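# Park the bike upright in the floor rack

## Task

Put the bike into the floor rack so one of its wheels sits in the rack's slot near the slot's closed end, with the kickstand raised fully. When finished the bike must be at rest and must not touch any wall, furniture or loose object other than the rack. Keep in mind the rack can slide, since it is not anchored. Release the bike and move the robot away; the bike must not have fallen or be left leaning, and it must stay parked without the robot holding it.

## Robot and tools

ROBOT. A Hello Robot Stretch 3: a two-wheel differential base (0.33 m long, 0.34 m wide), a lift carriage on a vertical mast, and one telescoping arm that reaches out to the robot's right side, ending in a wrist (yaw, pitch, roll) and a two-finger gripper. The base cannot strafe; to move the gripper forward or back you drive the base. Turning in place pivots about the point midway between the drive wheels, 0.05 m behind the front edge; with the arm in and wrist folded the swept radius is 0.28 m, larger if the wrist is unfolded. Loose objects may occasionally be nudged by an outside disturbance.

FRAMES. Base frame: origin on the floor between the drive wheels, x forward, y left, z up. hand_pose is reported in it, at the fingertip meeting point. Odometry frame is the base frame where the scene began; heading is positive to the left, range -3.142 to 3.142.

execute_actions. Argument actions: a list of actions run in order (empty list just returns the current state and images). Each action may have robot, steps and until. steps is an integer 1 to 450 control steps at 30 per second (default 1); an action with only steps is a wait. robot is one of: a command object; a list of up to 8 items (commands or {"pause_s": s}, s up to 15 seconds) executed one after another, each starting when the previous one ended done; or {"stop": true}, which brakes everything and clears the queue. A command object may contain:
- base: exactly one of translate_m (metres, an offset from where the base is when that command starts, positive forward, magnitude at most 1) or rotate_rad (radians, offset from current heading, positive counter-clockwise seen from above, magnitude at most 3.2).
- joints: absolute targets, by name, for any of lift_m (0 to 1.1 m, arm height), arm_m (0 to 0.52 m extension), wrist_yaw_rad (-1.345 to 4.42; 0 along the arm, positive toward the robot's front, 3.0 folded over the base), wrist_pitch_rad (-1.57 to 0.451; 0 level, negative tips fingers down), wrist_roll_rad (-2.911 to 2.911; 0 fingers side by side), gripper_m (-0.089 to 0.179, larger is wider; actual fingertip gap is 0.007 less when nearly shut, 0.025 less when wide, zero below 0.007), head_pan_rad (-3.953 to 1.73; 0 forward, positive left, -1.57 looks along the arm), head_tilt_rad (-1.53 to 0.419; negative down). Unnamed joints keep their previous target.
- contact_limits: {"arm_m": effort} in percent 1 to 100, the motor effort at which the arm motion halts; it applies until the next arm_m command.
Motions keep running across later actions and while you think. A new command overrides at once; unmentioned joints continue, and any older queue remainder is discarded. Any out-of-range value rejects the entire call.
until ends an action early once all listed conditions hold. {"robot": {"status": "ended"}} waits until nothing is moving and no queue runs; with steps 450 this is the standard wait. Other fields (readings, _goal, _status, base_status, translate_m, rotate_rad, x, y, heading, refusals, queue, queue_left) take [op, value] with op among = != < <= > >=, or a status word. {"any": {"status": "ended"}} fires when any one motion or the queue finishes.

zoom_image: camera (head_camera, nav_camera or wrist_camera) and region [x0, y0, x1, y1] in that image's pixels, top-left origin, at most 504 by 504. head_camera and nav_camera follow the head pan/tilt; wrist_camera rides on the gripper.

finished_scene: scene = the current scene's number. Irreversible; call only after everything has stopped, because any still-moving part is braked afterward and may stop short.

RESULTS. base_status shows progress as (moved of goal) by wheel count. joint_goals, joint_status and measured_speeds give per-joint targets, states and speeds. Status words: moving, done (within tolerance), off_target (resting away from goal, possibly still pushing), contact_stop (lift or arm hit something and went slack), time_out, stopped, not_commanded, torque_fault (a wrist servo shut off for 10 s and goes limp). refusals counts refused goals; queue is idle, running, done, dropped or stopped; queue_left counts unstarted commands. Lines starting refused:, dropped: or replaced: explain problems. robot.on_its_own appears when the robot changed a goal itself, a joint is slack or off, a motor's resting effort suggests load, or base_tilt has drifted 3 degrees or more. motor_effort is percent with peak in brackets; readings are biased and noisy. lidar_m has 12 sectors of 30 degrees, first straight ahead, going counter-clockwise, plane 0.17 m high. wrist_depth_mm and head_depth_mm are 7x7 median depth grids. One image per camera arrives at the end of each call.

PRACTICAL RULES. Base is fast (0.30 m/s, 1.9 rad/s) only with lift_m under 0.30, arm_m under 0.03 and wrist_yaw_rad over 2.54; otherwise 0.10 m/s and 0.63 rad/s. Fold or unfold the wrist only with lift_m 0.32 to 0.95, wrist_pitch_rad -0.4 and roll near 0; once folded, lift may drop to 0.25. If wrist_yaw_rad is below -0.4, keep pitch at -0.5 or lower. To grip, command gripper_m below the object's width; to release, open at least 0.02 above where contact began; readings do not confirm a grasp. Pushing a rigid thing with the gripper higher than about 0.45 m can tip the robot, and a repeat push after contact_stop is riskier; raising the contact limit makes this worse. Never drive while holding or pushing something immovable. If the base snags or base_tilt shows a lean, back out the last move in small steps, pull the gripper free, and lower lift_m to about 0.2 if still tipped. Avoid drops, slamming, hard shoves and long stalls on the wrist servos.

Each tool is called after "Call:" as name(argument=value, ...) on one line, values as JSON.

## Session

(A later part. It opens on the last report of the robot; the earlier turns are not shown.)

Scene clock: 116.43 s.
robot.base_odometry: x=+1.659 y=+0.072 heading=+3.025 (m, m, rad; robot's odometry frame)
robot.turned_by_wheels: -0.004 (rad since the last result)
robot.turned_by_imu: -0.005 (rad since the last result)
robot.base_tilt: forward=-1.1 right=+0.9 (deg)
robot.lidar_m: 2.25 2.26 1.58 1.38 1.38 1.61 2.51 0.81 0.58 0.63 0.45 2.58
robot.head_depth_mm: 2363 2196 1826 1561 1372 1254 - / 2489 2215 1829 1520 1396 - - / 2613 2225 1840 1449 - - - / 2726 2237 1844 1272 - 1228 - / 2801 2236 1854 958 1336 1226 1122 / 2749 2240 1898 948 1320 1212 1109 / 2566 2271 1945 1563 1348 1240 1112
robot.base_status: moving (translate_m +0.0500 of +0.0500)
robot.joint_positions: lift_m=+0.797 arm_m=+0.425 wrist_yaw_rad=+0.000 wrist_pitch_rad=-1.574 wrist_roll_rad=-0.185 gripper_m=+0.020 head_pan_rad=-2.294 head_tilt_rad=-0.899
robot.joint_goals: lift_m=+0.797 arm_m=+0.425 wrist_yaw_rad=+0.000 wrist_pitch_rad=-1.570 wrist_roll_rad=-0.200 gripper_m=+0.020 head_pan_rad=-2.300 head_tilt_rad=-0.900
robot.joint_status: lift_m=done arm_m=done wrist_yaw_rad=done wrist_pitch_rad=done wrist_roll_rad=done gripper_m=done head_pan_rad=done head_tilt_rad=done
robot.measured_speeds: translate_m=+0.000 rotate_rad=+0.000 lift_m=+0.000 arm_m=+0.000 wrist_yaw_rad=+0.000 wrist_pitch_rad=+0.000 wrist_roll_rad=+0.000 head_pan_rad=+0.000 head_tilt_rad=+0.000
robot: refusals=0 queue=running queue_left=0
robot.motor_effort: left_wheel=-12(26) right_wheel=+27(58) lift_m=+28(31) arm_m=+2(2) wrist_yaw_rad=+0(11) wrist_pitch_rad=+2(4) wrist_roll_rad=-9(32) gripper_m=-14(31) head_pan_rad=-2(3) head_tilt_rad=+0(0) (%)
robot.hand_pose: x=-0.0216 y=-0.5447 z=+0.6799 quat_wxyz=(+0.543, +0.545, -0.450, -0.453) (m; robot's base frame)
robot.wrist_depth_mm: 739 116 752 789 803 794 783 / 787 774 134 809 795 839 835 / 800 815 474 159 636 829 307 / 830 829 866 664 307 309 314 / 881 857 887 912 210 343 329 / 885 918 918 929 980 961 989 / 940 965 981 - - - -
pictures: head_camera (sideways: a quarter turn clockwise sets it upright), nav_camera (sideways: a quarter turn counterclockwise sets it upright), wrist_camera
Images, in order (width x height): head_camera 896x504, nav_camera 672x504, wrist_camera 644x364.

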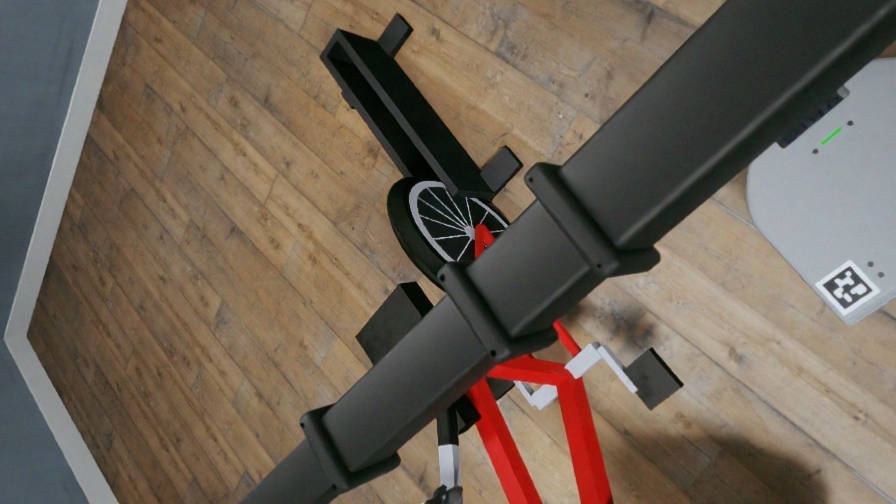

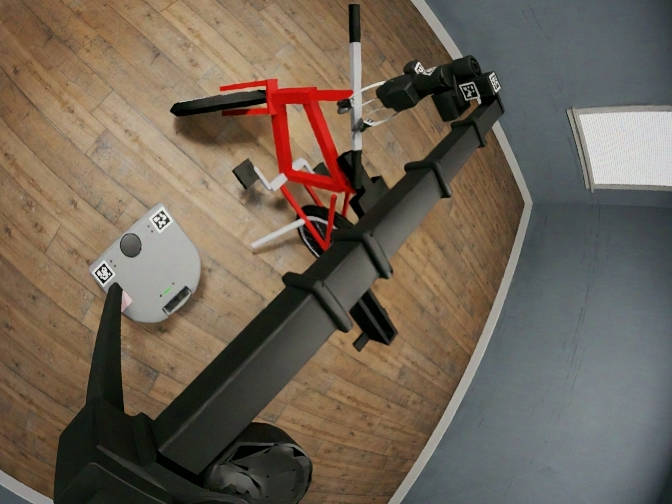

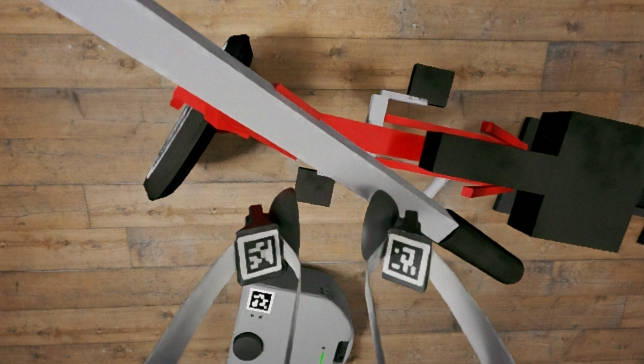

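Call:
execute_actions(actions=[{"robot": {"joints": {"lift_m": 0.86, "head_pan_rad": -2.45, "head_tilt_rad": -0.85}}, "steps": 60, "until": {"robot": {"status": "ended"}}}])

Scene clock: 118.57 s.
robot.base_odometry: x=+1.659 y=+0.072 heading=+3.026 (m, m, rad; robot's odometry frame)
robot.turned_by_wheels: +0.001 (rad since the last result)
robot.turned_by_imu: +0.001 (rad since the last result)
robot.base_tilt: forward=-1.4 right=+0.1 (deg)
robot.lidar_m: 2.26 2.25 1.58 1.38 1.38 1.62 2.52 0.79 0.57 0.61 0.44 2.59
robot.head_depth_mm: 2229 2360 1925 1615 1402 - - / 2344 2374 1932 1628 1433 - - / 2461 2403 1932 1546 1480 - - / 2605 2395 1951 1432 - 1218 1153 / 2764 2419 1956 1724 - 1252 1128 / 2870 2442 1974 - 1168 1209 1117 / 2839 2452 2041 - 1111 1210 1114
robot.base_status: moving (translate_m +0.0500 of +0.0500)
robot.joint_positions: lift_m=+0.860 arm_m=+0.425 wrist_yaw_rad=+0.000 wrist_pitch_rad=-1.570 wrist_roll_rad=-0.192 gripper_m=+0.020 head_pan_rad=-2.443 head_tilt_rad=-0.853
robot.joint_goals: lift_m=+0.860 arm_m=+0.425 wrist_yaw_rad=+0.000 wrist_pitch_rad=-1.570 wrist_roll_rad=-0.200 gripper_m=+0.020 head_pan_rad=-2.450 head_tilt_rad=-0.850
robot.joint_status: lift_m=done arm_m=done wrist_yaw_rad=done wrist_pitch_rad=done wrist_roll_rad=done gripper_m=done head_pan_rad=done head_tilt_rad=done
robot.measured_speeds: translate_m=+0.000 rotate_rad=+0.000 lift_m=+0.000 arm_m=+0.000 wrist_yaw_rad=+0.000 wrist_pitch_rad=+0.000 wrist_roll_rad=+0.000 head_pan_rad=+0.000 head_tilt_rad=+0.000
robot: refusals=0 queue=done queue_left=0
robot.motor_effort: left_wheel=-2(10) right_wheel=-1(26) lift_m=+41(40) arm_m=+2(1) wrist_yaw_rad=+1(0) wrist_pitch_rad=+0(4) wrist_roll_rad=-5(9) gripper_m=+1(15) head_pan_rad=-2(13) head_tilt_rad=+3(8) (%)
robot.hand_pose: x=-0.0216 y=-0.5458 z=+0.7423 quat_wxyz=(+0.546, +0.545, -0.450, -0.450) (m; robot's base frame)
robot.wrist_depth_mm: 803 821 826 837 860 853 863 / 151 844 819 877 875 905 892 / 839 176 466 893 774 902 934 / 874 914 211 400 414 381 964 / 973 958 987 243 954 393 - / 940 962 - - - - - / - - - - - - -
pictures: head_camera (sideways: a quarter turn clockwise sets it upright), nav_camera (sideways: a quarter turn counterclockwise sets it upright), wrist_camera
Images, in order (width x height): head_camera 896x504, nav_camera 672x504, wrist_camera 644x364.

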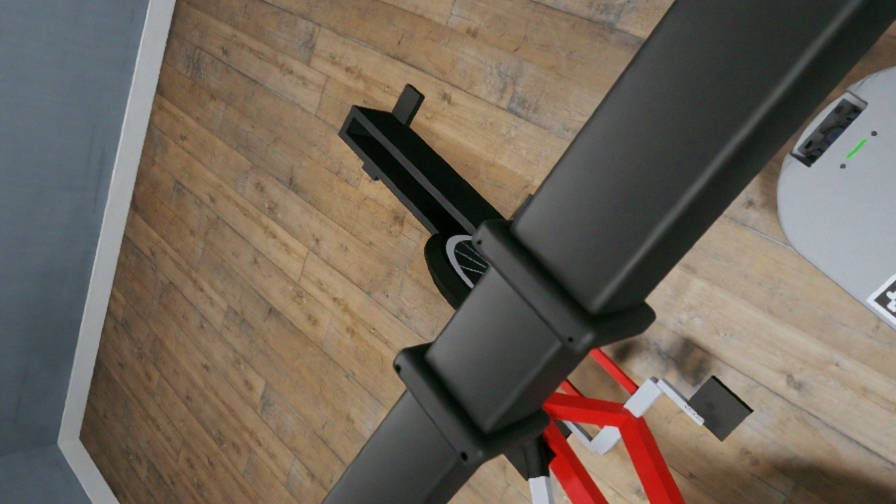

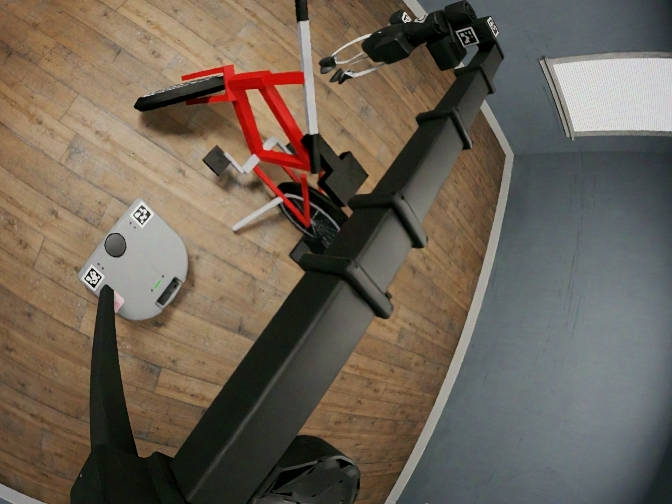

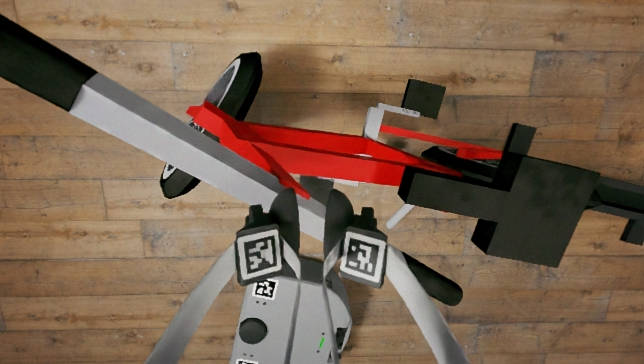

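Call:
execute_actions(actions=[{"steps": 10}])

Scene clock: 118.97 s.
robot.base_odometry: x=+1.659 y=+0.072 heading=+3.026 (m, m, rad; robot's odometry frame)
robot.turned_by_wheels: +0.000 (rad since the last result)
robot.turned_by_imu: +0.000 (rad since the last result)
robot.base_tilt: forward=-0.4 right=+0.5 (deg)
robot.lidar_m: 2.25 2.25 1.59 1.38 1.38 1.61 2.52 0.79 0.58 0.61 0.44 2.59
robot.head_depth_mm: 2229 2384 1937 1623 1406 - - / 2348 2378 1927 1629 1430 - - / 2472 2399 1942 1536 1473 - - / 2616 2409 1945 1430 - 1223 1153 / 2747 2423 1956 1717 - 1246 1128 / 2861 2426 1976 - 1170 1206 1114 / 2833 2449 2037 - 1071 1214 1116
robot.base_status: done (translate_m +0.0500 of +0.0500)
robot.joint_positions: lift_m=+0.860 arm_m=+0.425 wrist_yaw_rad=+0.000 wrist_pitch_rad=-1.570 wrist_roll_rad=-0.192 gripper_m=+0.020 head_pan_rad=-2.443 head_tilt_rad=-0.853
robot.joint_goals: lift_m=+0.860 arm_m=+0.425 wrist_yaw_rad=+0.000 wrist_pitch_rad=-1.570 wrist_roll_rad=-0.200 gripper_m=+0.020 head_pan_rad=-2.450 head_tilt_rad=-0.850
robot.joint_status: lift_m=done arm_m=done wrist_yaw_rad=done wrist_pitch_rad=done wrist_roll_rad=done gripper_m=done head_pan_rad=done head_tilt_rad=done
robot.measured_speeds: translate_m=+0.000 rotate_rad=+0.000 lift_m=+0.000 arm_m=+0.000 wrist_yaw_rad=+0.000 wrist_pitch_rad=+0.000 wrist_roll_rad=+0.000 head_pan_rad=+0.000 head_tilt_rad=+0.000
robot: refusals=0 queue=done queue_left=0
robot.motor_effort: left_wheel=-1(1) right_wheel=+0(0) lift_m=+41(40) arm_m=+1(2) wrist_yaw_rad=+0(0) wrist_pitch_rad=+0(0) wrist_roll_rad=-5(5) gripper_m=+1(1) head_pan_rad=-3(3) head_tilt_rad=+1(1) (%)
robot.hand_pose: x=-0.0216 y=-0.5458 z=+0.7423 quat_wxyz=(+0.546, +0.545, -0.450, -0.450) (m; robot's base frame)
robot.wrist_depth_mm: 831 815 835 842 852 868 862 / 151 845 844 878 854 871 903 / 880 175 480 886 815 931 916 / 911 931 206 406 428 378 955 / 944 951 977 243 - 390 - / 968 988 991 - - - - / - - - - - - -
pictures: head_camera (sideways: a quarter turn clockwise sets it upright), nav_camera (sideways: a quarter turn counterclockwise sets it upright), wrist_camera
Images, in order (width x height): head_camera 896x504, nav_camera 672x504, wrist_camera 644x364.

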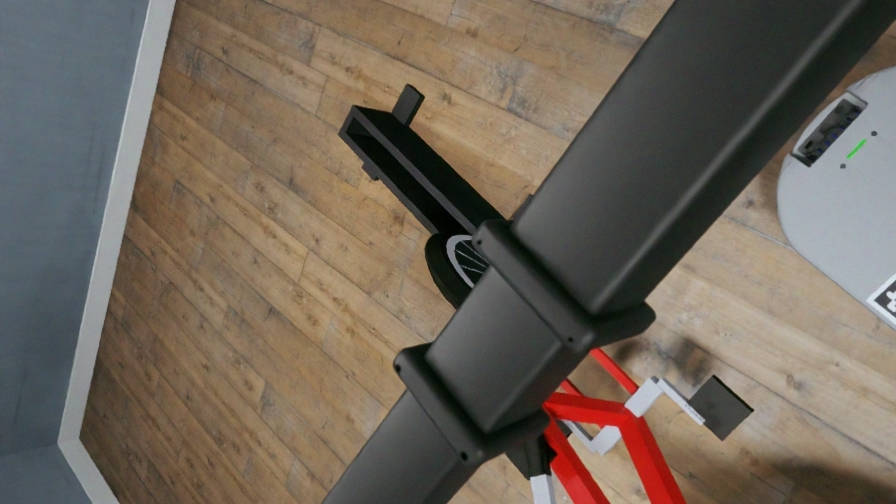

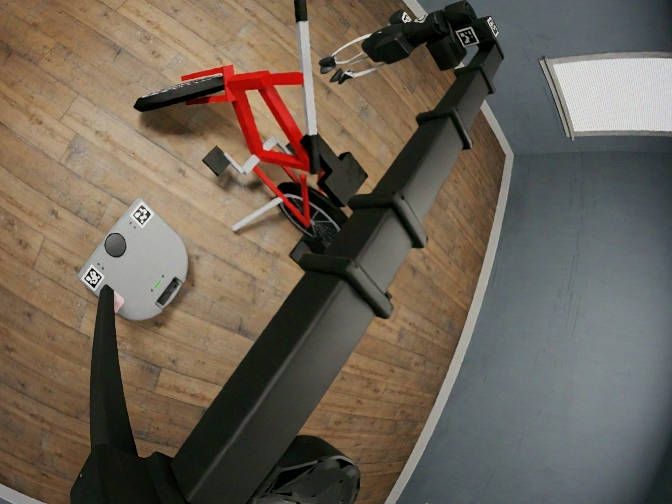

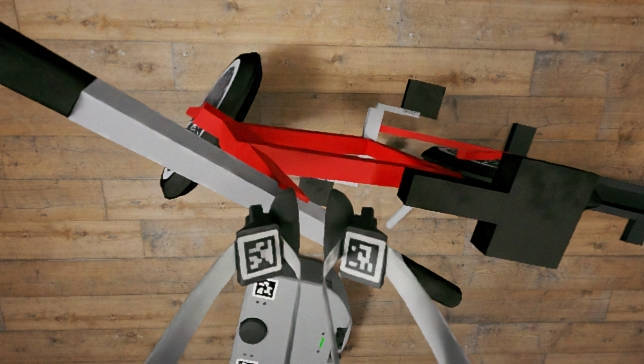

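Call:
execute_actions(actions=[{"robot": {"base": {"translate_m": -0.028}, "joints": {"arm_m": 0.395, "wrist_roll_rad": -1.22, "gripper_m": 0.10}}, "steps": 100, "until": {"robot": {"status": "ended"}}}])

Scene clock: 123.57 s.
robot.base_odometry: x=+1.687 y=+0.069 heading=+3.026 (m, m, rad; robot's odometry frame)
robot.turned_by_wheels: +0.000 (rad since the last result)
robot.turned_by_imu: -0.001 (rad since the last result)
robot.base_tilt: forward=-0.4 right=+0.5 (deg)
robot.lidar_m: 2.28 2.28 1.58 1.38 1.38 1.61 2.49 0.79 0.56 0.65 0.45 2.62
robot.head_depth_mm: 2208 2369 1926 1617 1402 - - / 2307 2373 1931 1622 1437 - - / 2450 2399 1945 1549 1497 - - / 2578 2416 1958 1672 - 1209 1153 / 2741 2426 1955 1725 - 1245 1127 / 2856 2426 1959 - 1345 1207 1109 / 2845 2461 2041 - 919 1212 1117
robot.base_status: done (translate_m -0.0280 of -0.0280)
robot.joint_positions: lift_m=+0.860 arm_m=+0.395 wrist_yaw_rad=+0.000 wrist_pitch_rad=-1.569 wrist_roll_rad=-1.211 gripper_m=+0.100 head_pan_rad=-2.443 head_tilt_rad=-0.853
robot.joint_goals: lift_m=+0.860 arm_m=+0.395 wrist_yaw_rad=+0.000 wrist_pitch_rad=-1.570 wrist_roll_rad=-1.220 gripper_m=+0.100 head_pan_rad=-2.450 head_tilt_rad=-0.850
robot.joint_status: lift_m=done arm_m=done wrist_yaw_rad=done wrist_pitch_rad=done wrist_roll_rad=done gripper_m=done head_pan_rad=done head_tilt_rad=done
robot.measured_speeds: translate_m=+0.000 rotate_rad=+0.000 lift_m=+0.000 arm_m=+0.000 wrist_yaw_rad=+0.000 wrist_pitch_rad=+0.000 wrist_roll_rad=+0.000 head_pan_rad=+0.000 head_tilt_rad=+0.000
robot: refusals=0 queue=done queue_left=0
robot.motor_effort: left_wheel=-1(3) right_wheel=+0(4) lift_m=+42(41) arm_m=-2(2) wrist_yaw_rad=+0(0) wrist_pitch_rad=+0(0) wrist_roll_rad=-5(5) gripper_m=+0(78) head_pan_rad=-3(3) head_tilt_rad=+1(1) (%)
robot.hand_pose: x=-0.0214 y=-0.5165 z=+0.7423 quat_wxyz=(+0.696, +0.695, -0.126, -0.127) (m; robot's base frame)
robot.wrist_depth_mm: 793 827 536 419 872 835 873 / 835 860 873 306 875 877 893 / 886 899 885 379 919 917 908 / 908 - 899 406 952 957 952 / 919 - 955 444 865 985 - / - - 991 - 400 - - / - - - - 423 - -
pictures: head_camera (sideways: a quarter turn clockwise sets it upright), nav_camera (sideways: a quarter turn counterclockwise sets it upright), wrist_camera
Images, in order (width x height): head_camera 896x504, nav_camera 672x504, wrist_camera 644x364.

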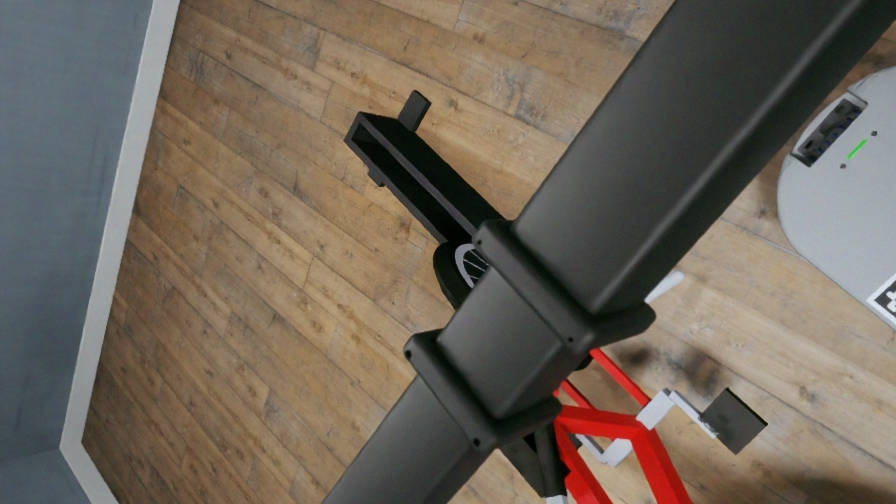

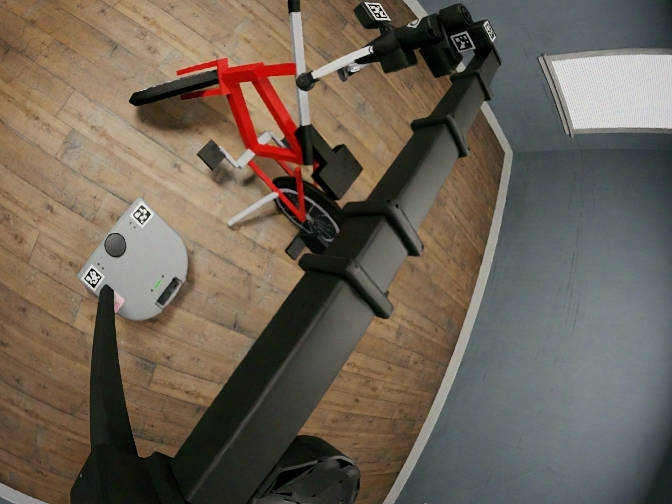

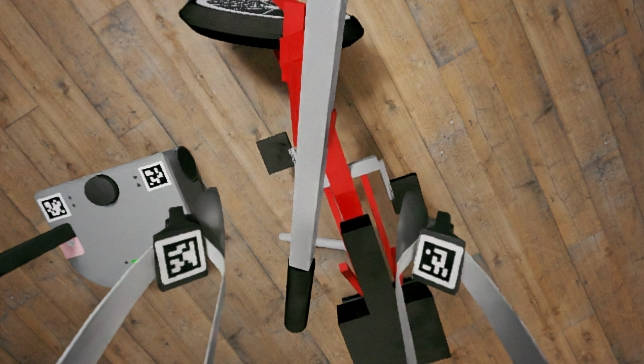

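Call:
execute_actions(actions=[])

Scene clock: 124.03 s.
robot.base_odometry: x=+1.687 y=+0.069 heading=+3.026 (m, m, rad; robot's odometry frame)
robot.turned_by_wheels: +0.000 (rad since the last result)
robot.turned_by_imu: +0.000 (rad since the last result)
robot.base_tilt: forward=-0.4 right=+0.5 (deg)
robot.lidar_m: 2.28 2.27 1.58 1.37 1.37 1.61 2.49 0.79 0.56 0.65 0.46 2.62
robot.head_depth_mm: 2212 2356 1927 1619 1401 - - / 2312 2382 1936 1628 1433 - - / 2431 2400 1944 1541 1498 - - / 2568 2408 1946 1672 - 1212 1154 / 2746 2422 1962 1722 - 1240 1129 / 2838 2420 1962 - 1343 1212 1114 / 2841 2438 2029 - 919 1211 1115
robot.base_status: done (translate_m -0.0280 of -0.0280)
robot.joint_positions: lift_m=+0.860 arm_m=+0.395 wrist_yaw_rad=+0.000 wrist_pitch_rad=-1.569 wrist_roll_rad=-1.211 gripper_m=+0.100 head_pan_rad=-2.443 head_tilt_rad=-0.853
robot.joint_goals: lift_m=+0.860 arm_m=+0.395 wrist_yaw_rad=+0.000 wrist_pitch_rad=-1.570 wrist_roll_rad=-1.220 gripper_m=+0.100 head_pan_rad=-2.450 head_tilt_rad=-0.850
robot.joint_status: lift_m=done arm_m=done wrist_yaw_rad=done wrist_pitch_rad=done wrist_roll_rad=done gripper_m=done head_pan_rad=done head_tilt_rad=done
robot.measured_speeds: translate_m=+0.000 rotate_rad=+0.000 lift_m=+0.000 arm_m=+0.000 wrist_yaw_rad=+0.000 wrist_pitch_rad=+0.000 wrist_roll_rad=+0.000 head_pan_rad=+0.000 head_tilt_rad=+0.000
robot: refusals=0 queue=done queue_left=0
robot.motor_effort: left_wheel=-1(1) right_wheel=+0(1) lift_m=+42(41) arm_m=-1(2) wrist_yaw_rad=+0(0) wrist_pitch_rad=+0(0) wrist_roll_rad=-5(5) gripper_m=+1(0) head_pan_rad=-3(3) head_tilt_rad=+1(2) (%)
robot.hand_pose: x=-0.0214 y=-0.5165 z=+0.7423 quat_wxyz=(+0.696, +0.695, -0.126, -0.127) (m; robot's base frame)
robot.wrist_depth_mm: 842 815 532 421 862 842 871 / 846 830 836 300 880 912 908 / 893 875 826 378 921 921 903 / 880 - 929 407 919 946 988 / 926 - 981 441 873 - 969 / 994 999 - - 404 - - / - - - - 413 - -
pictures: head_camera (sideways: a quarter turn clockwise sets it upright), nav_camera (sideways: a quarter turn counterclockwise sets it upright), wrist_camera
Images, in order (width x height): head_camera 896x504, nav_camera 672x504, wrist_camera 644x364.

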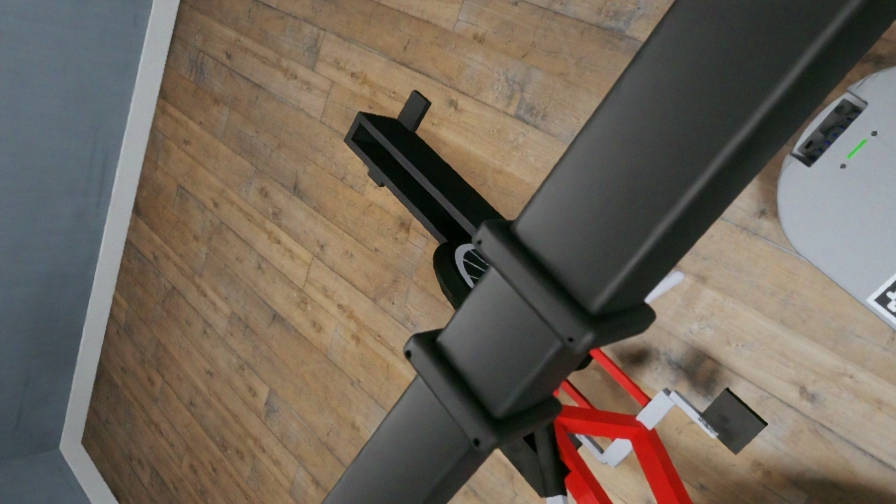

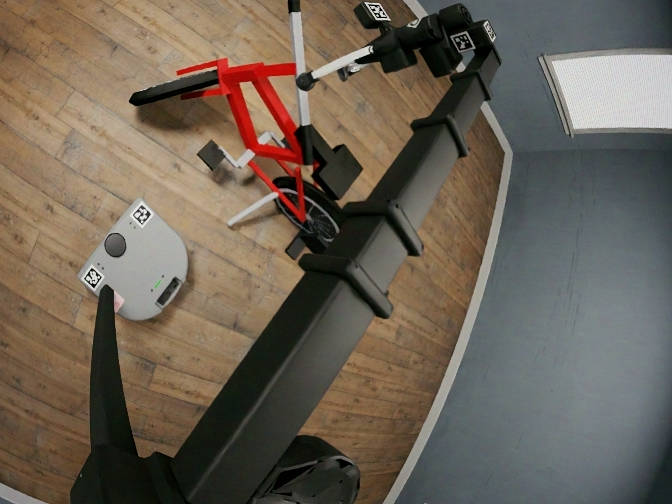

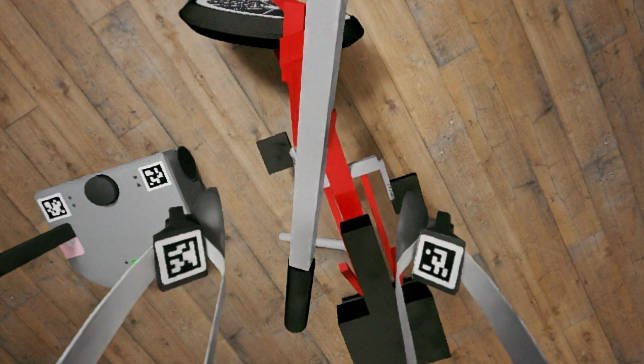

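Call:
zoom_image(camera="nav_camera", region=[200, 120, 400, 280])

Call:
zoom_image(camera="head_camera", region=[320, 70, 560, 330])

Region (200, 120, 400, 280) of nav_camera's 672x504 image, scaled by 2.520, with more detail than that image has; it fills the top 403 rows of this view, and the rest is white.

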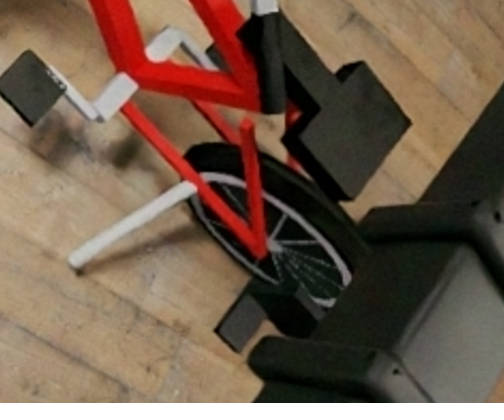

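Region (320, 70, 560, 330) of head_camera's 896x504 image, scaled by 1.938, with more detail than that image has; it fills the left 465 columns of this view, and the rest is white.

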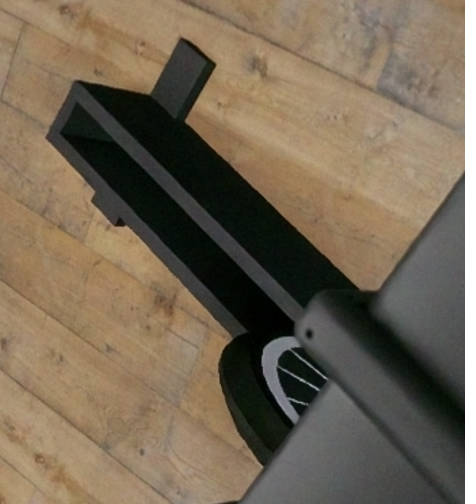

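Call:
execute_actions(actions=[{"robot": {"joints": {"wrist_roll_rad": -1.13, "lift_m": 0.80}}, "steps": 90, "until": {"robot": {"status": "ended"}}}])

Scene clock: 127.97 s.
robot.base_odometry: x=+1.687 y=+0.069 heading=+3.026 (m, m, rad; robot's odometry frame)
robot.turned_by_wheels: +0.000 (rad since the last result)
robot.turned_by_imu: -0.001 (rad since the last result)
robot.base_tilt: forward=-0.4 right=+0.4 (deg)
robot.lidar_m: 2.28 2.28 1.58 1.37 1.38 1.61 2.49 0.79 0.56 0.65 0.45 2.62
robot.head_depth_mm: 2200 2371 1914 1623 1407 1253 - / 2300 2380 1924 1627 1406 1291 - / 2447 2402 1935 1551 1420 - - / 2584 2414 1946 1465 1454 1203 1149 / 2757 2428 1961 1645 - 1226 1128 / 2846 2434 1965 1694 1109 1208 1114 / 2834 2447 2000 - 1125 1210 1113
robot.base_status: done (translate_m -0.0280 of -0.0280)
robot.joint_positions: lift_m=+0.800 arm_m=+0.395 wrist_yaw_rad=+0.000 wrist_pitch_rad=-1.569 wrist_roll_rad=-1.138 gripper_m=+0.100 head_pan_rad=-2.443 head_tilt_rad=-0.853
robot.joint_goals: lift_m=+0.800 arm_m=+0.395 wrist_yaw_rad=+0.000 wrist_pitch_rad=-1.570 wrist_roll_rad=-1.130 gripper_m=+0.100 head_pan_rad=-2.450 head_tilt_rad=-0.850
robot.joint_status: lift_m=done arm_m=done wrist_yaw_rad=done wrist_pitch_rad=done wrist_roll_rad=done gripper_m=done head_pan_rad=done head_tilt_rad=done
robot.measured_speeds: translate_m=+0.000 rotate_rad=+0.000 lift_m=+0.000 arm_m=+0.000 wrist_yaw_rad=+0.000 wrist_pitch_rad=+0.000 wrist_roll_rad=+0.000 head_pan_rad=+0.000 head_tilt_rad=+0.000
robot: refusals=0 queue=done queue_left=0
robot.motor_effort: left_wheel=-1(1) right_wheel=+1(1) lift_m=+35(44) arm_m=-2(2) wrist_yaw_rad=+0(0) wrist_pitch_rad=-1(0) wrist_roll_rad=+5(5) gripper_m=+1(1) head_pan_rad=-4(3) head_tilt_rad=+1(1) (%)
robot.hand_pose: x=-0.0214 y=-0.5167 z=+0.6825 quat_wxyz=(+0.691, +0.690, -0.151, -0.152) (m; robot's base frame)
robot.wrist_depth_mm: 760 747 450 128 792 811 772 / 790 791 826 181 824 832 825 / 810 804 805 157 838 834 895 / 838 833 843 340 876 863 927 / - - 893 358 536 939 964 / 910 - 945 916 339 979 969 / 950 959 980 940 354 980 -
pictures: head_camera (sideways: a quarter turn clockwise sets it upright), nav_camera (sideways: a quarter turn counterclockwise sets it upright), wrist_camera
Images, in order (width x height): head_camera 896x504, nav_camera 672x504, wrist_camera 644x364.

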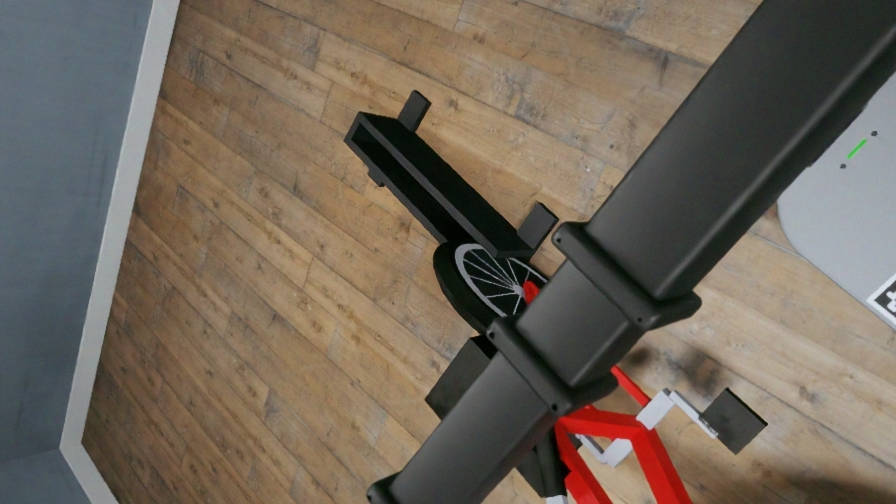

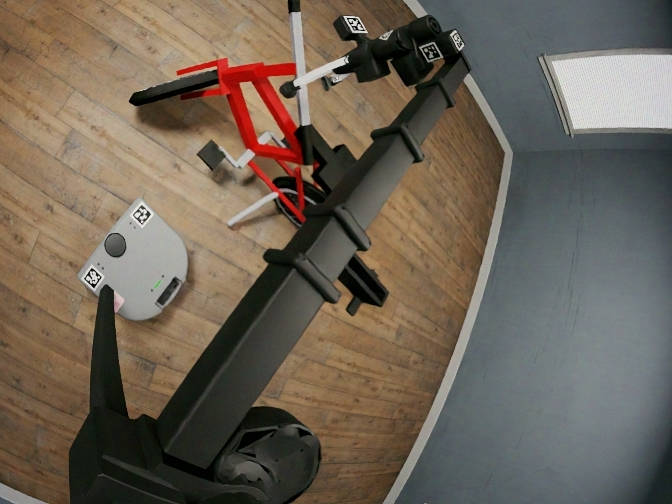

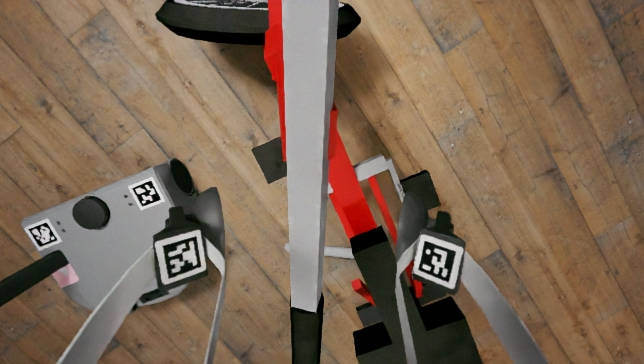

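Call:
zoom_image(camera="wrist_camera", region=[240, 100, 400, 260])

Region (240, 100, 400, 260) of wrist_camera's 644x364 image, scaled by 3.150.

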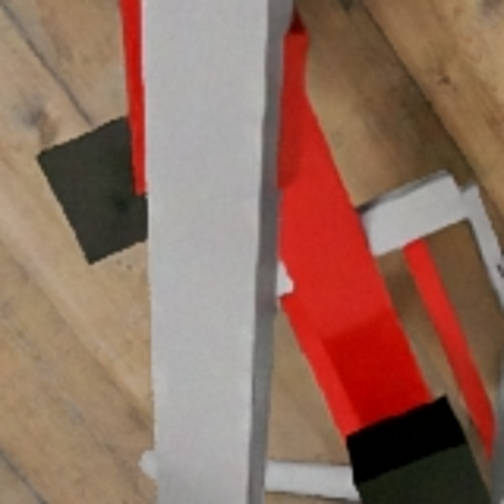

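Call:
execute_actions(actions=[{"robot": [{"joints": {"lift_m": 0.766}}, {"joints": {"gripper_m": -0.04}}], "steps": 120, "until": {"robot": {"status": "ended"}}}])

Scene clock: 131.07 s.
robot.base_odometry: x=+1.687 y=+0.069 heading=+3.026 (m, m, rad; robot's odometry frame)
robot.turned_by_wheels: +0.000 (rad since the last result)
robot.turned_by_imu: +0.000 (rad since the last result)
robot.base_tilt: forward=-0.4 right=+0.5 (deg)
robot.lidar_m: 2.28 2.28 1.58 1.37 1.37 1.61 2.49 0.79 0.56 0.66 0.46 2.62
robot.head_depth_mm: 2211 2363 1930 1625 1405 1235 - / 2328 2384 1931 1628 1404 1271 - / 2453 2395 1941 1545 1412 - - / 2596 2388 1943 1462 1434 - 1157 / 2753 2417 1963 1653 - 1222 1129 / 2851 2434 1963 1327 1091 1208 1114 / 2853 2449 1972 1731 1125 1213 1114
robot.base_status: done (translate_m -0.0280 of -0.0280)
robot.joint_positions: lift_m=+0.766 arm_m=+0.395 wrist_yaw_rad=-0.002 wrist_pitch_rad=-1.551 wrist_roll_rad=-1.130 gripper_m=-0.039 head_pan_rad=-2.443 head_tilt_rad=-0.853
robot.joint_goals: lift_m=+0.766 arm_m=+0.395 wrist_yaw_rad=+0.000 wrist_pitch_rad=-1.570 wrist_roll_rad=-1.130 gripper_m=-0.040 head_pan_rad=-2.450 head_tilt_rad=-0.850
robot.joint_status: lift_m=done arm_m=done wrist_yaw_rad=done wrist_pitch_rad=done wrist_roll_rad=done gripper_m=done head_pan_rad=done head_tilt_rad=done
robot.measured_speeds: translate_m=+0.000 rotate_rad=+0.000 lift_m=+0.000 arm_m=+0.000 wrist_yaw_rad=+0.000 wrist_pitch_rad=+0.000 wrist_roll_rad=+0.000 head_pan_rad=+0.000 head_tilt_rad=+0.000
robot: refusals=0 queue=done queue_left=0
robot.motor_effort: left_wheel=+0(0) right_wheel=-1(1) lift_m=+46(43) arm_m=-1(1) wrist_yaw_rad=+2(2) wrist_pitch_rad=-9(9) wrist_roll_rad=+0(5) gripper_m=-21(97) head_pan_rad=-2(3) head_tilt_rad=+1(1) (%)
robot.hand_pose: x=-0.0214 y=-0.5212 z=+0.6478 quat_wxyz=(+0.696, +0.683, -0.156, -0.154) (m; robot's base frame)
robot.wrist_depth_mm: 715 724 421 95 747 763 797 / 737 760 785 105 799 798 802 / 784 765 785 116 822 856 844 / 789 790 820 131 827 833 848 / - - 845 141 912 892 891 / - - 918 295 883 947 935 / 899 915 928 204 313 - 991
pictures: head_camera (sideways: a quarter turn clockwise sets it upright), nav_camera (sideways: a quarter turn counterclockwise sets it upright), wrist_camera
Images, in order (width x height): head_camera 896x504, nav_camera 672x504, wrist_camera 644x364.

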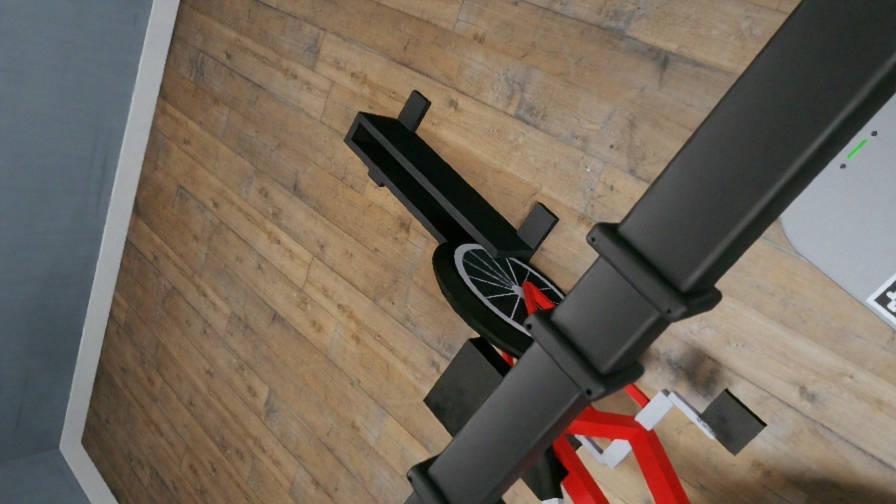

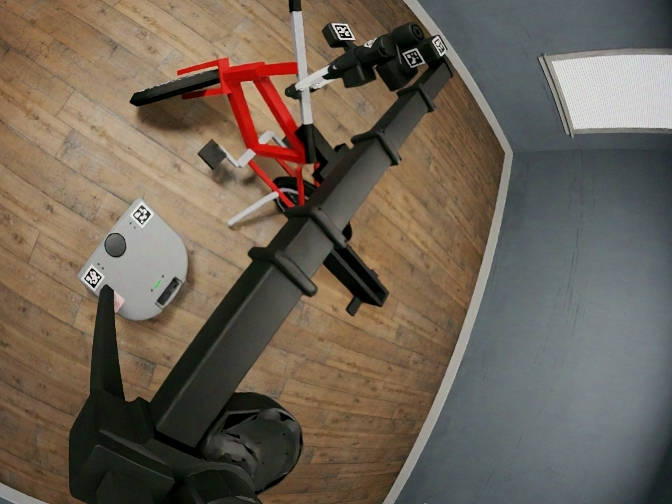

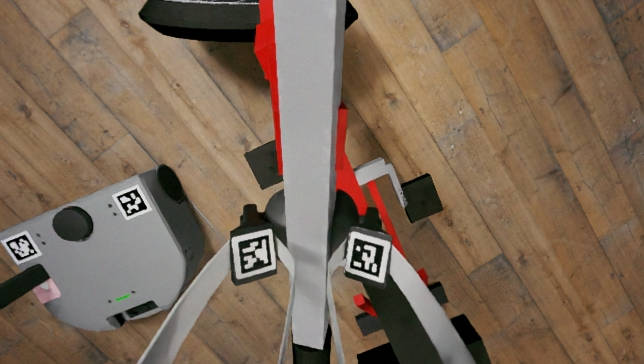

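Call:
execute_actions(actions=[{"robot": [{"joints": {"gripper_m": 0.045, "lift_m": 0.778}}, {"joints": {"gripper_m": -0.045}}], "steps": 120, "until": {"robot": {"status": "ended"}}}])

Scene clock: 133.73 s.
robot.base_odometry: x=+1.687 y=+0.069 heading=+3.026 (m, m, rad; robot's odometry frame)
robot.turned_by_wheels: +0.000 (rad since the last result)
robot.turned_by_imu: -0.001 (rad since the last result)
robot.base_tilt: forward=-0.5 right=+0.5 (deg)
robot.lidar_m: 2.28 2.28 1.57 1.38 1.37 1.61 2.49 0.79 0.56 0.66 0.46 2.62
robot.head_depth_mm: 2200 2367 1923 1623 1398 1236 - / 2313 2382 1933 1629 1413 1278 - / 2444 2391 1938 1555 1407 - - / 2588 2406 1954 1465 1444 - 1152 / 2734 2431 1956 1639 - 1223 1127 / 2796 2433 1959 1687 1087 1209 1112 / 2838 2442 1976 1739 1106 1208 1117
robot.base_status: done (translate_m -0.0280 of -0.0280)
robot.joint_positions: lift_m=+0.778 arm_m=+0.395 wrist_yaw_rad=-0.002 wrist_pitch_rad=-1.565 wrist_roll_rad=-1.128 gripper_m=-0.044 head_pan_rad=-2.443 head_tilt_rad=-0.853
robot.joint_goals: lift_m=+0.778 arm_m=+0.395 wrist_yaw_rad=+0.000 wrist_pitch_rad=-1.570 wrist_roll_rad=-1.130 gripper_m=-0.045 head_pan_rad=-2.450 head_tilt_rad=-0.850
robot.joint_status: lift_m=done arm_m=done wrist_yaw_rad=done wrist_pitch_rad=done wrist_roll_rad=done gripper_m=done head_pan_rad=done head_tilt_rad=done
robot.measured_speeds: translate_m=+0.000 rotate_rad=+0.000 lift_m=+0.000 arm_m=+0.000 wrist_yaw_rad=+0.000 wrist_pitch_rad=+0.000 wrist_roll_rad=+0.000 head_pan_rad=+0.000 head_tilt_rad=+0.000
robot: refusals=0 queue=done queue_left=0
robot.motor_effort: left_wheel=-1(2) right_wheel=+1(4) lift_m=+42(65) arm_m=-1(2) wrist_yaw_rad=+2(2) wrist_pitch_rad=-3(10) wrist_roll_rad=-1(2) gripper_m=-26(97) head_pan_rad=-2(2) head_tilt_rad=+1(0) (%)
robot.hand_pose: x=-0.0214 y=-0.5176 z=+0.6602 quat_wxyz=(+0.691, +0.688, -0.156, -0.156) (m; robot's base frame)
robot.wrist_depth_mm: 724 734 427 108 774 762 794 / 772 797 787 118 783 801 812 / 775 816 803 132 849 817 843 / 818 835 829 146 850 836 893 / - - 874 158 874 930 936 / 866 - 932 904 932 943 964 / 916 937 972 356 329 990 -
pictures: head_camera (sideways: a quarter turn clockwise sets it upright), nav_camera (sideways: a quarter turn counterclockwise sets it upright), wrist_camera
Images, in order (width x height): head_camera 896x504, nav_camera 672x504, wrist_camera 644x364.

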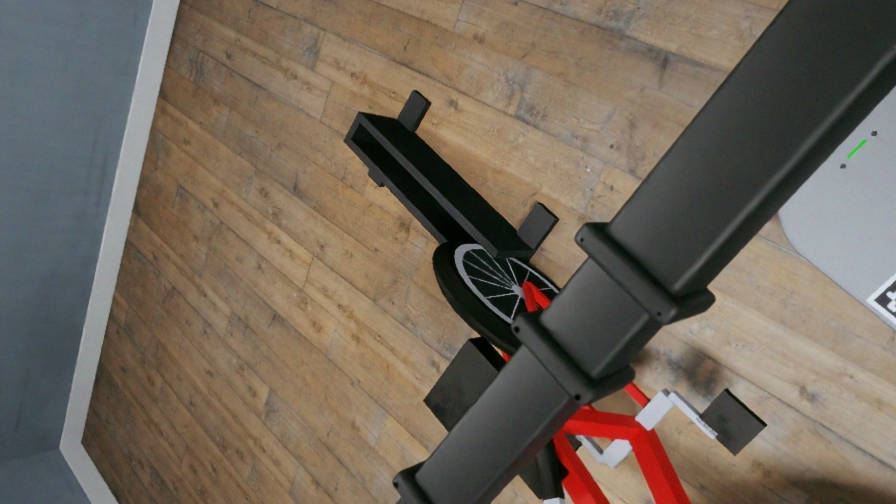

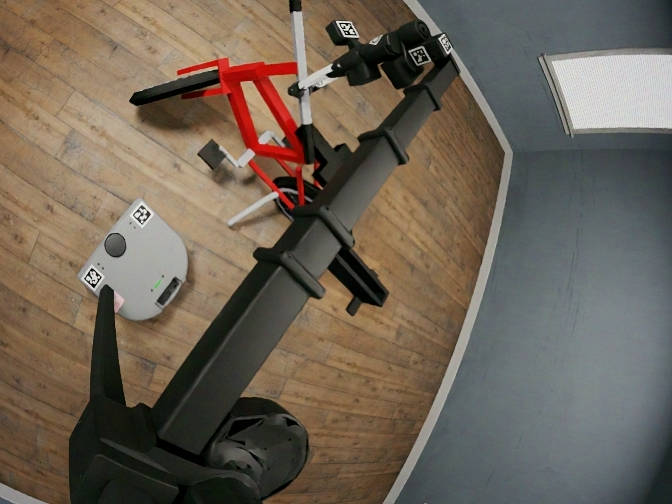

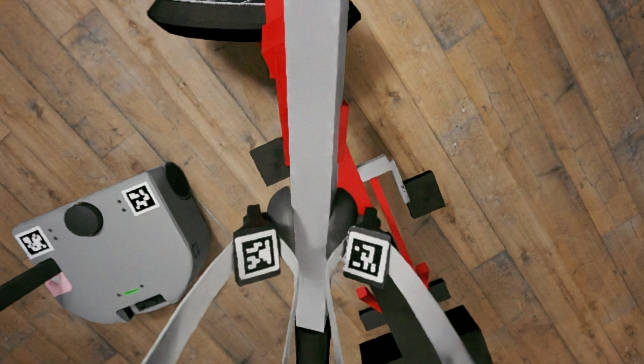

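Call:
execute_actions(actions=[{"robot": {"base": {"translate_m": 0.012}, "joints": {"wrist_roll_rad": -0.7, "lift_m": 0.786, "arm_m": 0.40}}, "steps": 90, "until": {"robot": {"status": "ended"}}}])

Scene clock: 135.10 s.
robot.base_odometry: x=+1.675 y=+0.070 heading=+3.026 (m, m, rad; robot's odometry frame)
robot.turned_by_wheels: +0.000 (rad since the last result)
robot.turned_by_imu: +0.000 (rad since the last result)
robot.base_tilt: forward=-0.4 right=+0.4 (deg)
robot.lidar_m: 2.27 2.28 1.58 1.38 1.38 1.61 2.50 0.80 0.57 0.61 0.51 2.62
robot.head_depth_mm: 2219 2356 1923 1619 1399 1241 - / 2351 2383 1937 1628 1408 1281 - / 2445 2397 1934 1539 1414 - - / 2587 2403 1944 1437 1448 - 1156 / 2732 2396 1946 1644 - 1229 1126 / 2850 2431 1967 961 1129 1211 1115 / 2864 2449 1985 - 985 1213 1117
robot.base_status: done (translate_m +0.0120 of +0.0120)
robot.joint_positions: lift_m=+0.786 arm_m=+0.400 wrist_yaw_rad=+0.009 wrist_pitch_rad=-1.574 wrist_roll_rad=-0.726 gripper_m=-0.038 head_pan_rad=-2.443 head_tilt_rad=-0.853
robot.joint_goals: lift_m=+0.786 arm_m=+0.400 wrist_yaw_rad=+0.000 wrist_pitch_rad=-1.570 wrist_roll_rad=-0.700 gripper_m=-0.039 head_pan_rad=-2.450 head_tilt_rad=-0.850
robot.joint_status: lift_m=done arm_m=done wrist_yaw_rad=done wrist_pitch_rad=done wrist_roll_rad=off_target gripper_m=done head_pan_rad=done head_tilt_rad=done
robot.measured_speeds: translate_m=+0.000 rotate_rad=+0.000 lift_m=+0.000 arm_m=+0.000 wrist_yaw_rad=+0.000 wrist_pitch_rad=+0.000 wrist_roll_rad=+0.000 head_pan_rad=+0.000 head_tilt_rad=+0.000
robot: refusals=0 queue=dropped queue_left=0
robot.on_its_own: gripper_m is held at -0.039, not at your -0.045, by its stall guard, which is still easing
robot.motor_effort: left_wheel=-2(4) right_wheel=+4(12) lift_m=+43(54) arm_m=+2(2) wrist_yaw_rad=-7(9) wrist_pitch_rad=+2(3) wrist_roll_rad=+14(19) gripper_m=-20(24) head_pan_rad=-2(2) head_tilt_rad=+1(1) (%)
robot.hand_pose: x=-0.0217 y=-0.5198 z=+0.6683 quat_wxyz=(+0.645, +0.647, -0.286, -0.288) (m; robot's base frame)
robot.wrist_depth_mm: 744 734 448 116 792 794 783 / 780 787 433 126 769 805 829 / 808 806 813 140 810 862 870 / 833 851 833 153 671 873 904 / 862 864 - 162 308 900 938 / 905 874 - 893 936 323 952 / 944 - 956 961 - 332 994
pictures: head_camera (sideways: a quarter turn clockwise sets it upright), nav_camera (sideways: a quarter turn counterclockwise sets it upright), wrist_camera
Images, in order (width x height): head_camera 896x504, nav_camera 672x504, wrist_camera 644x364.

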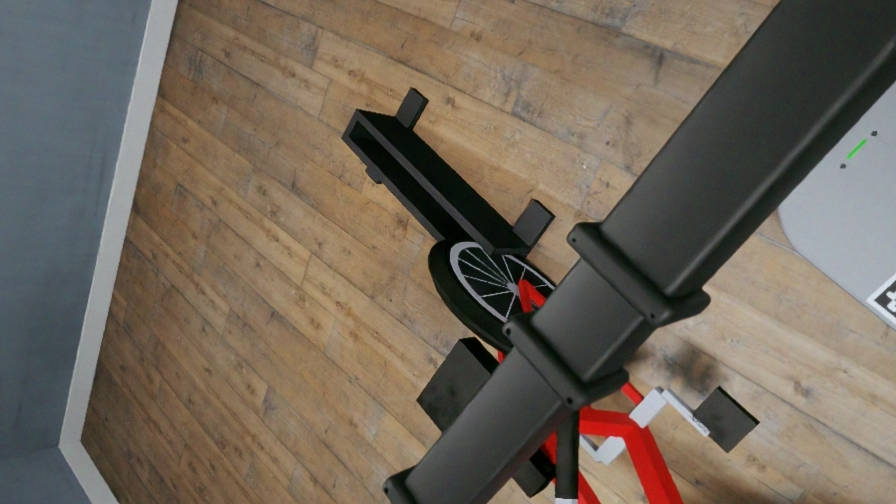

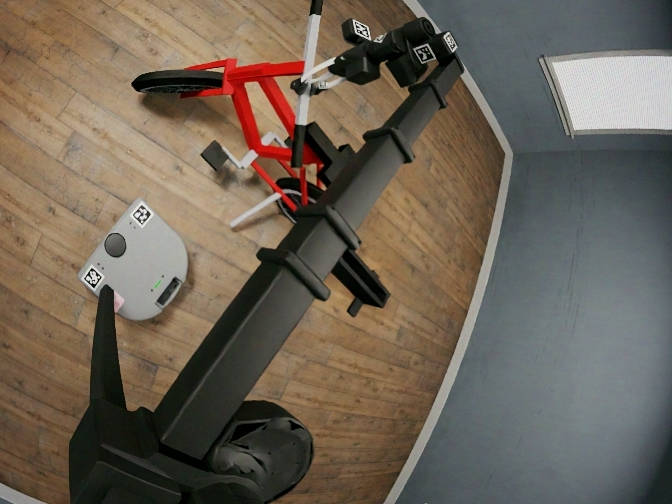

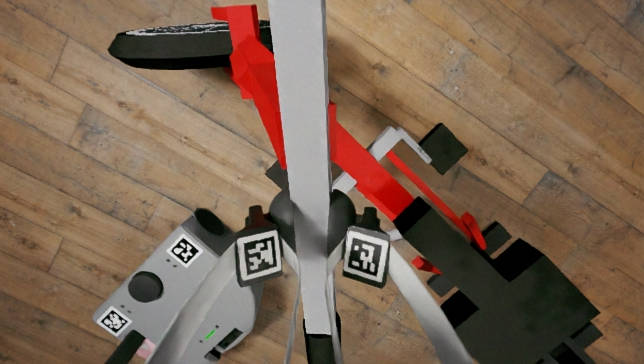

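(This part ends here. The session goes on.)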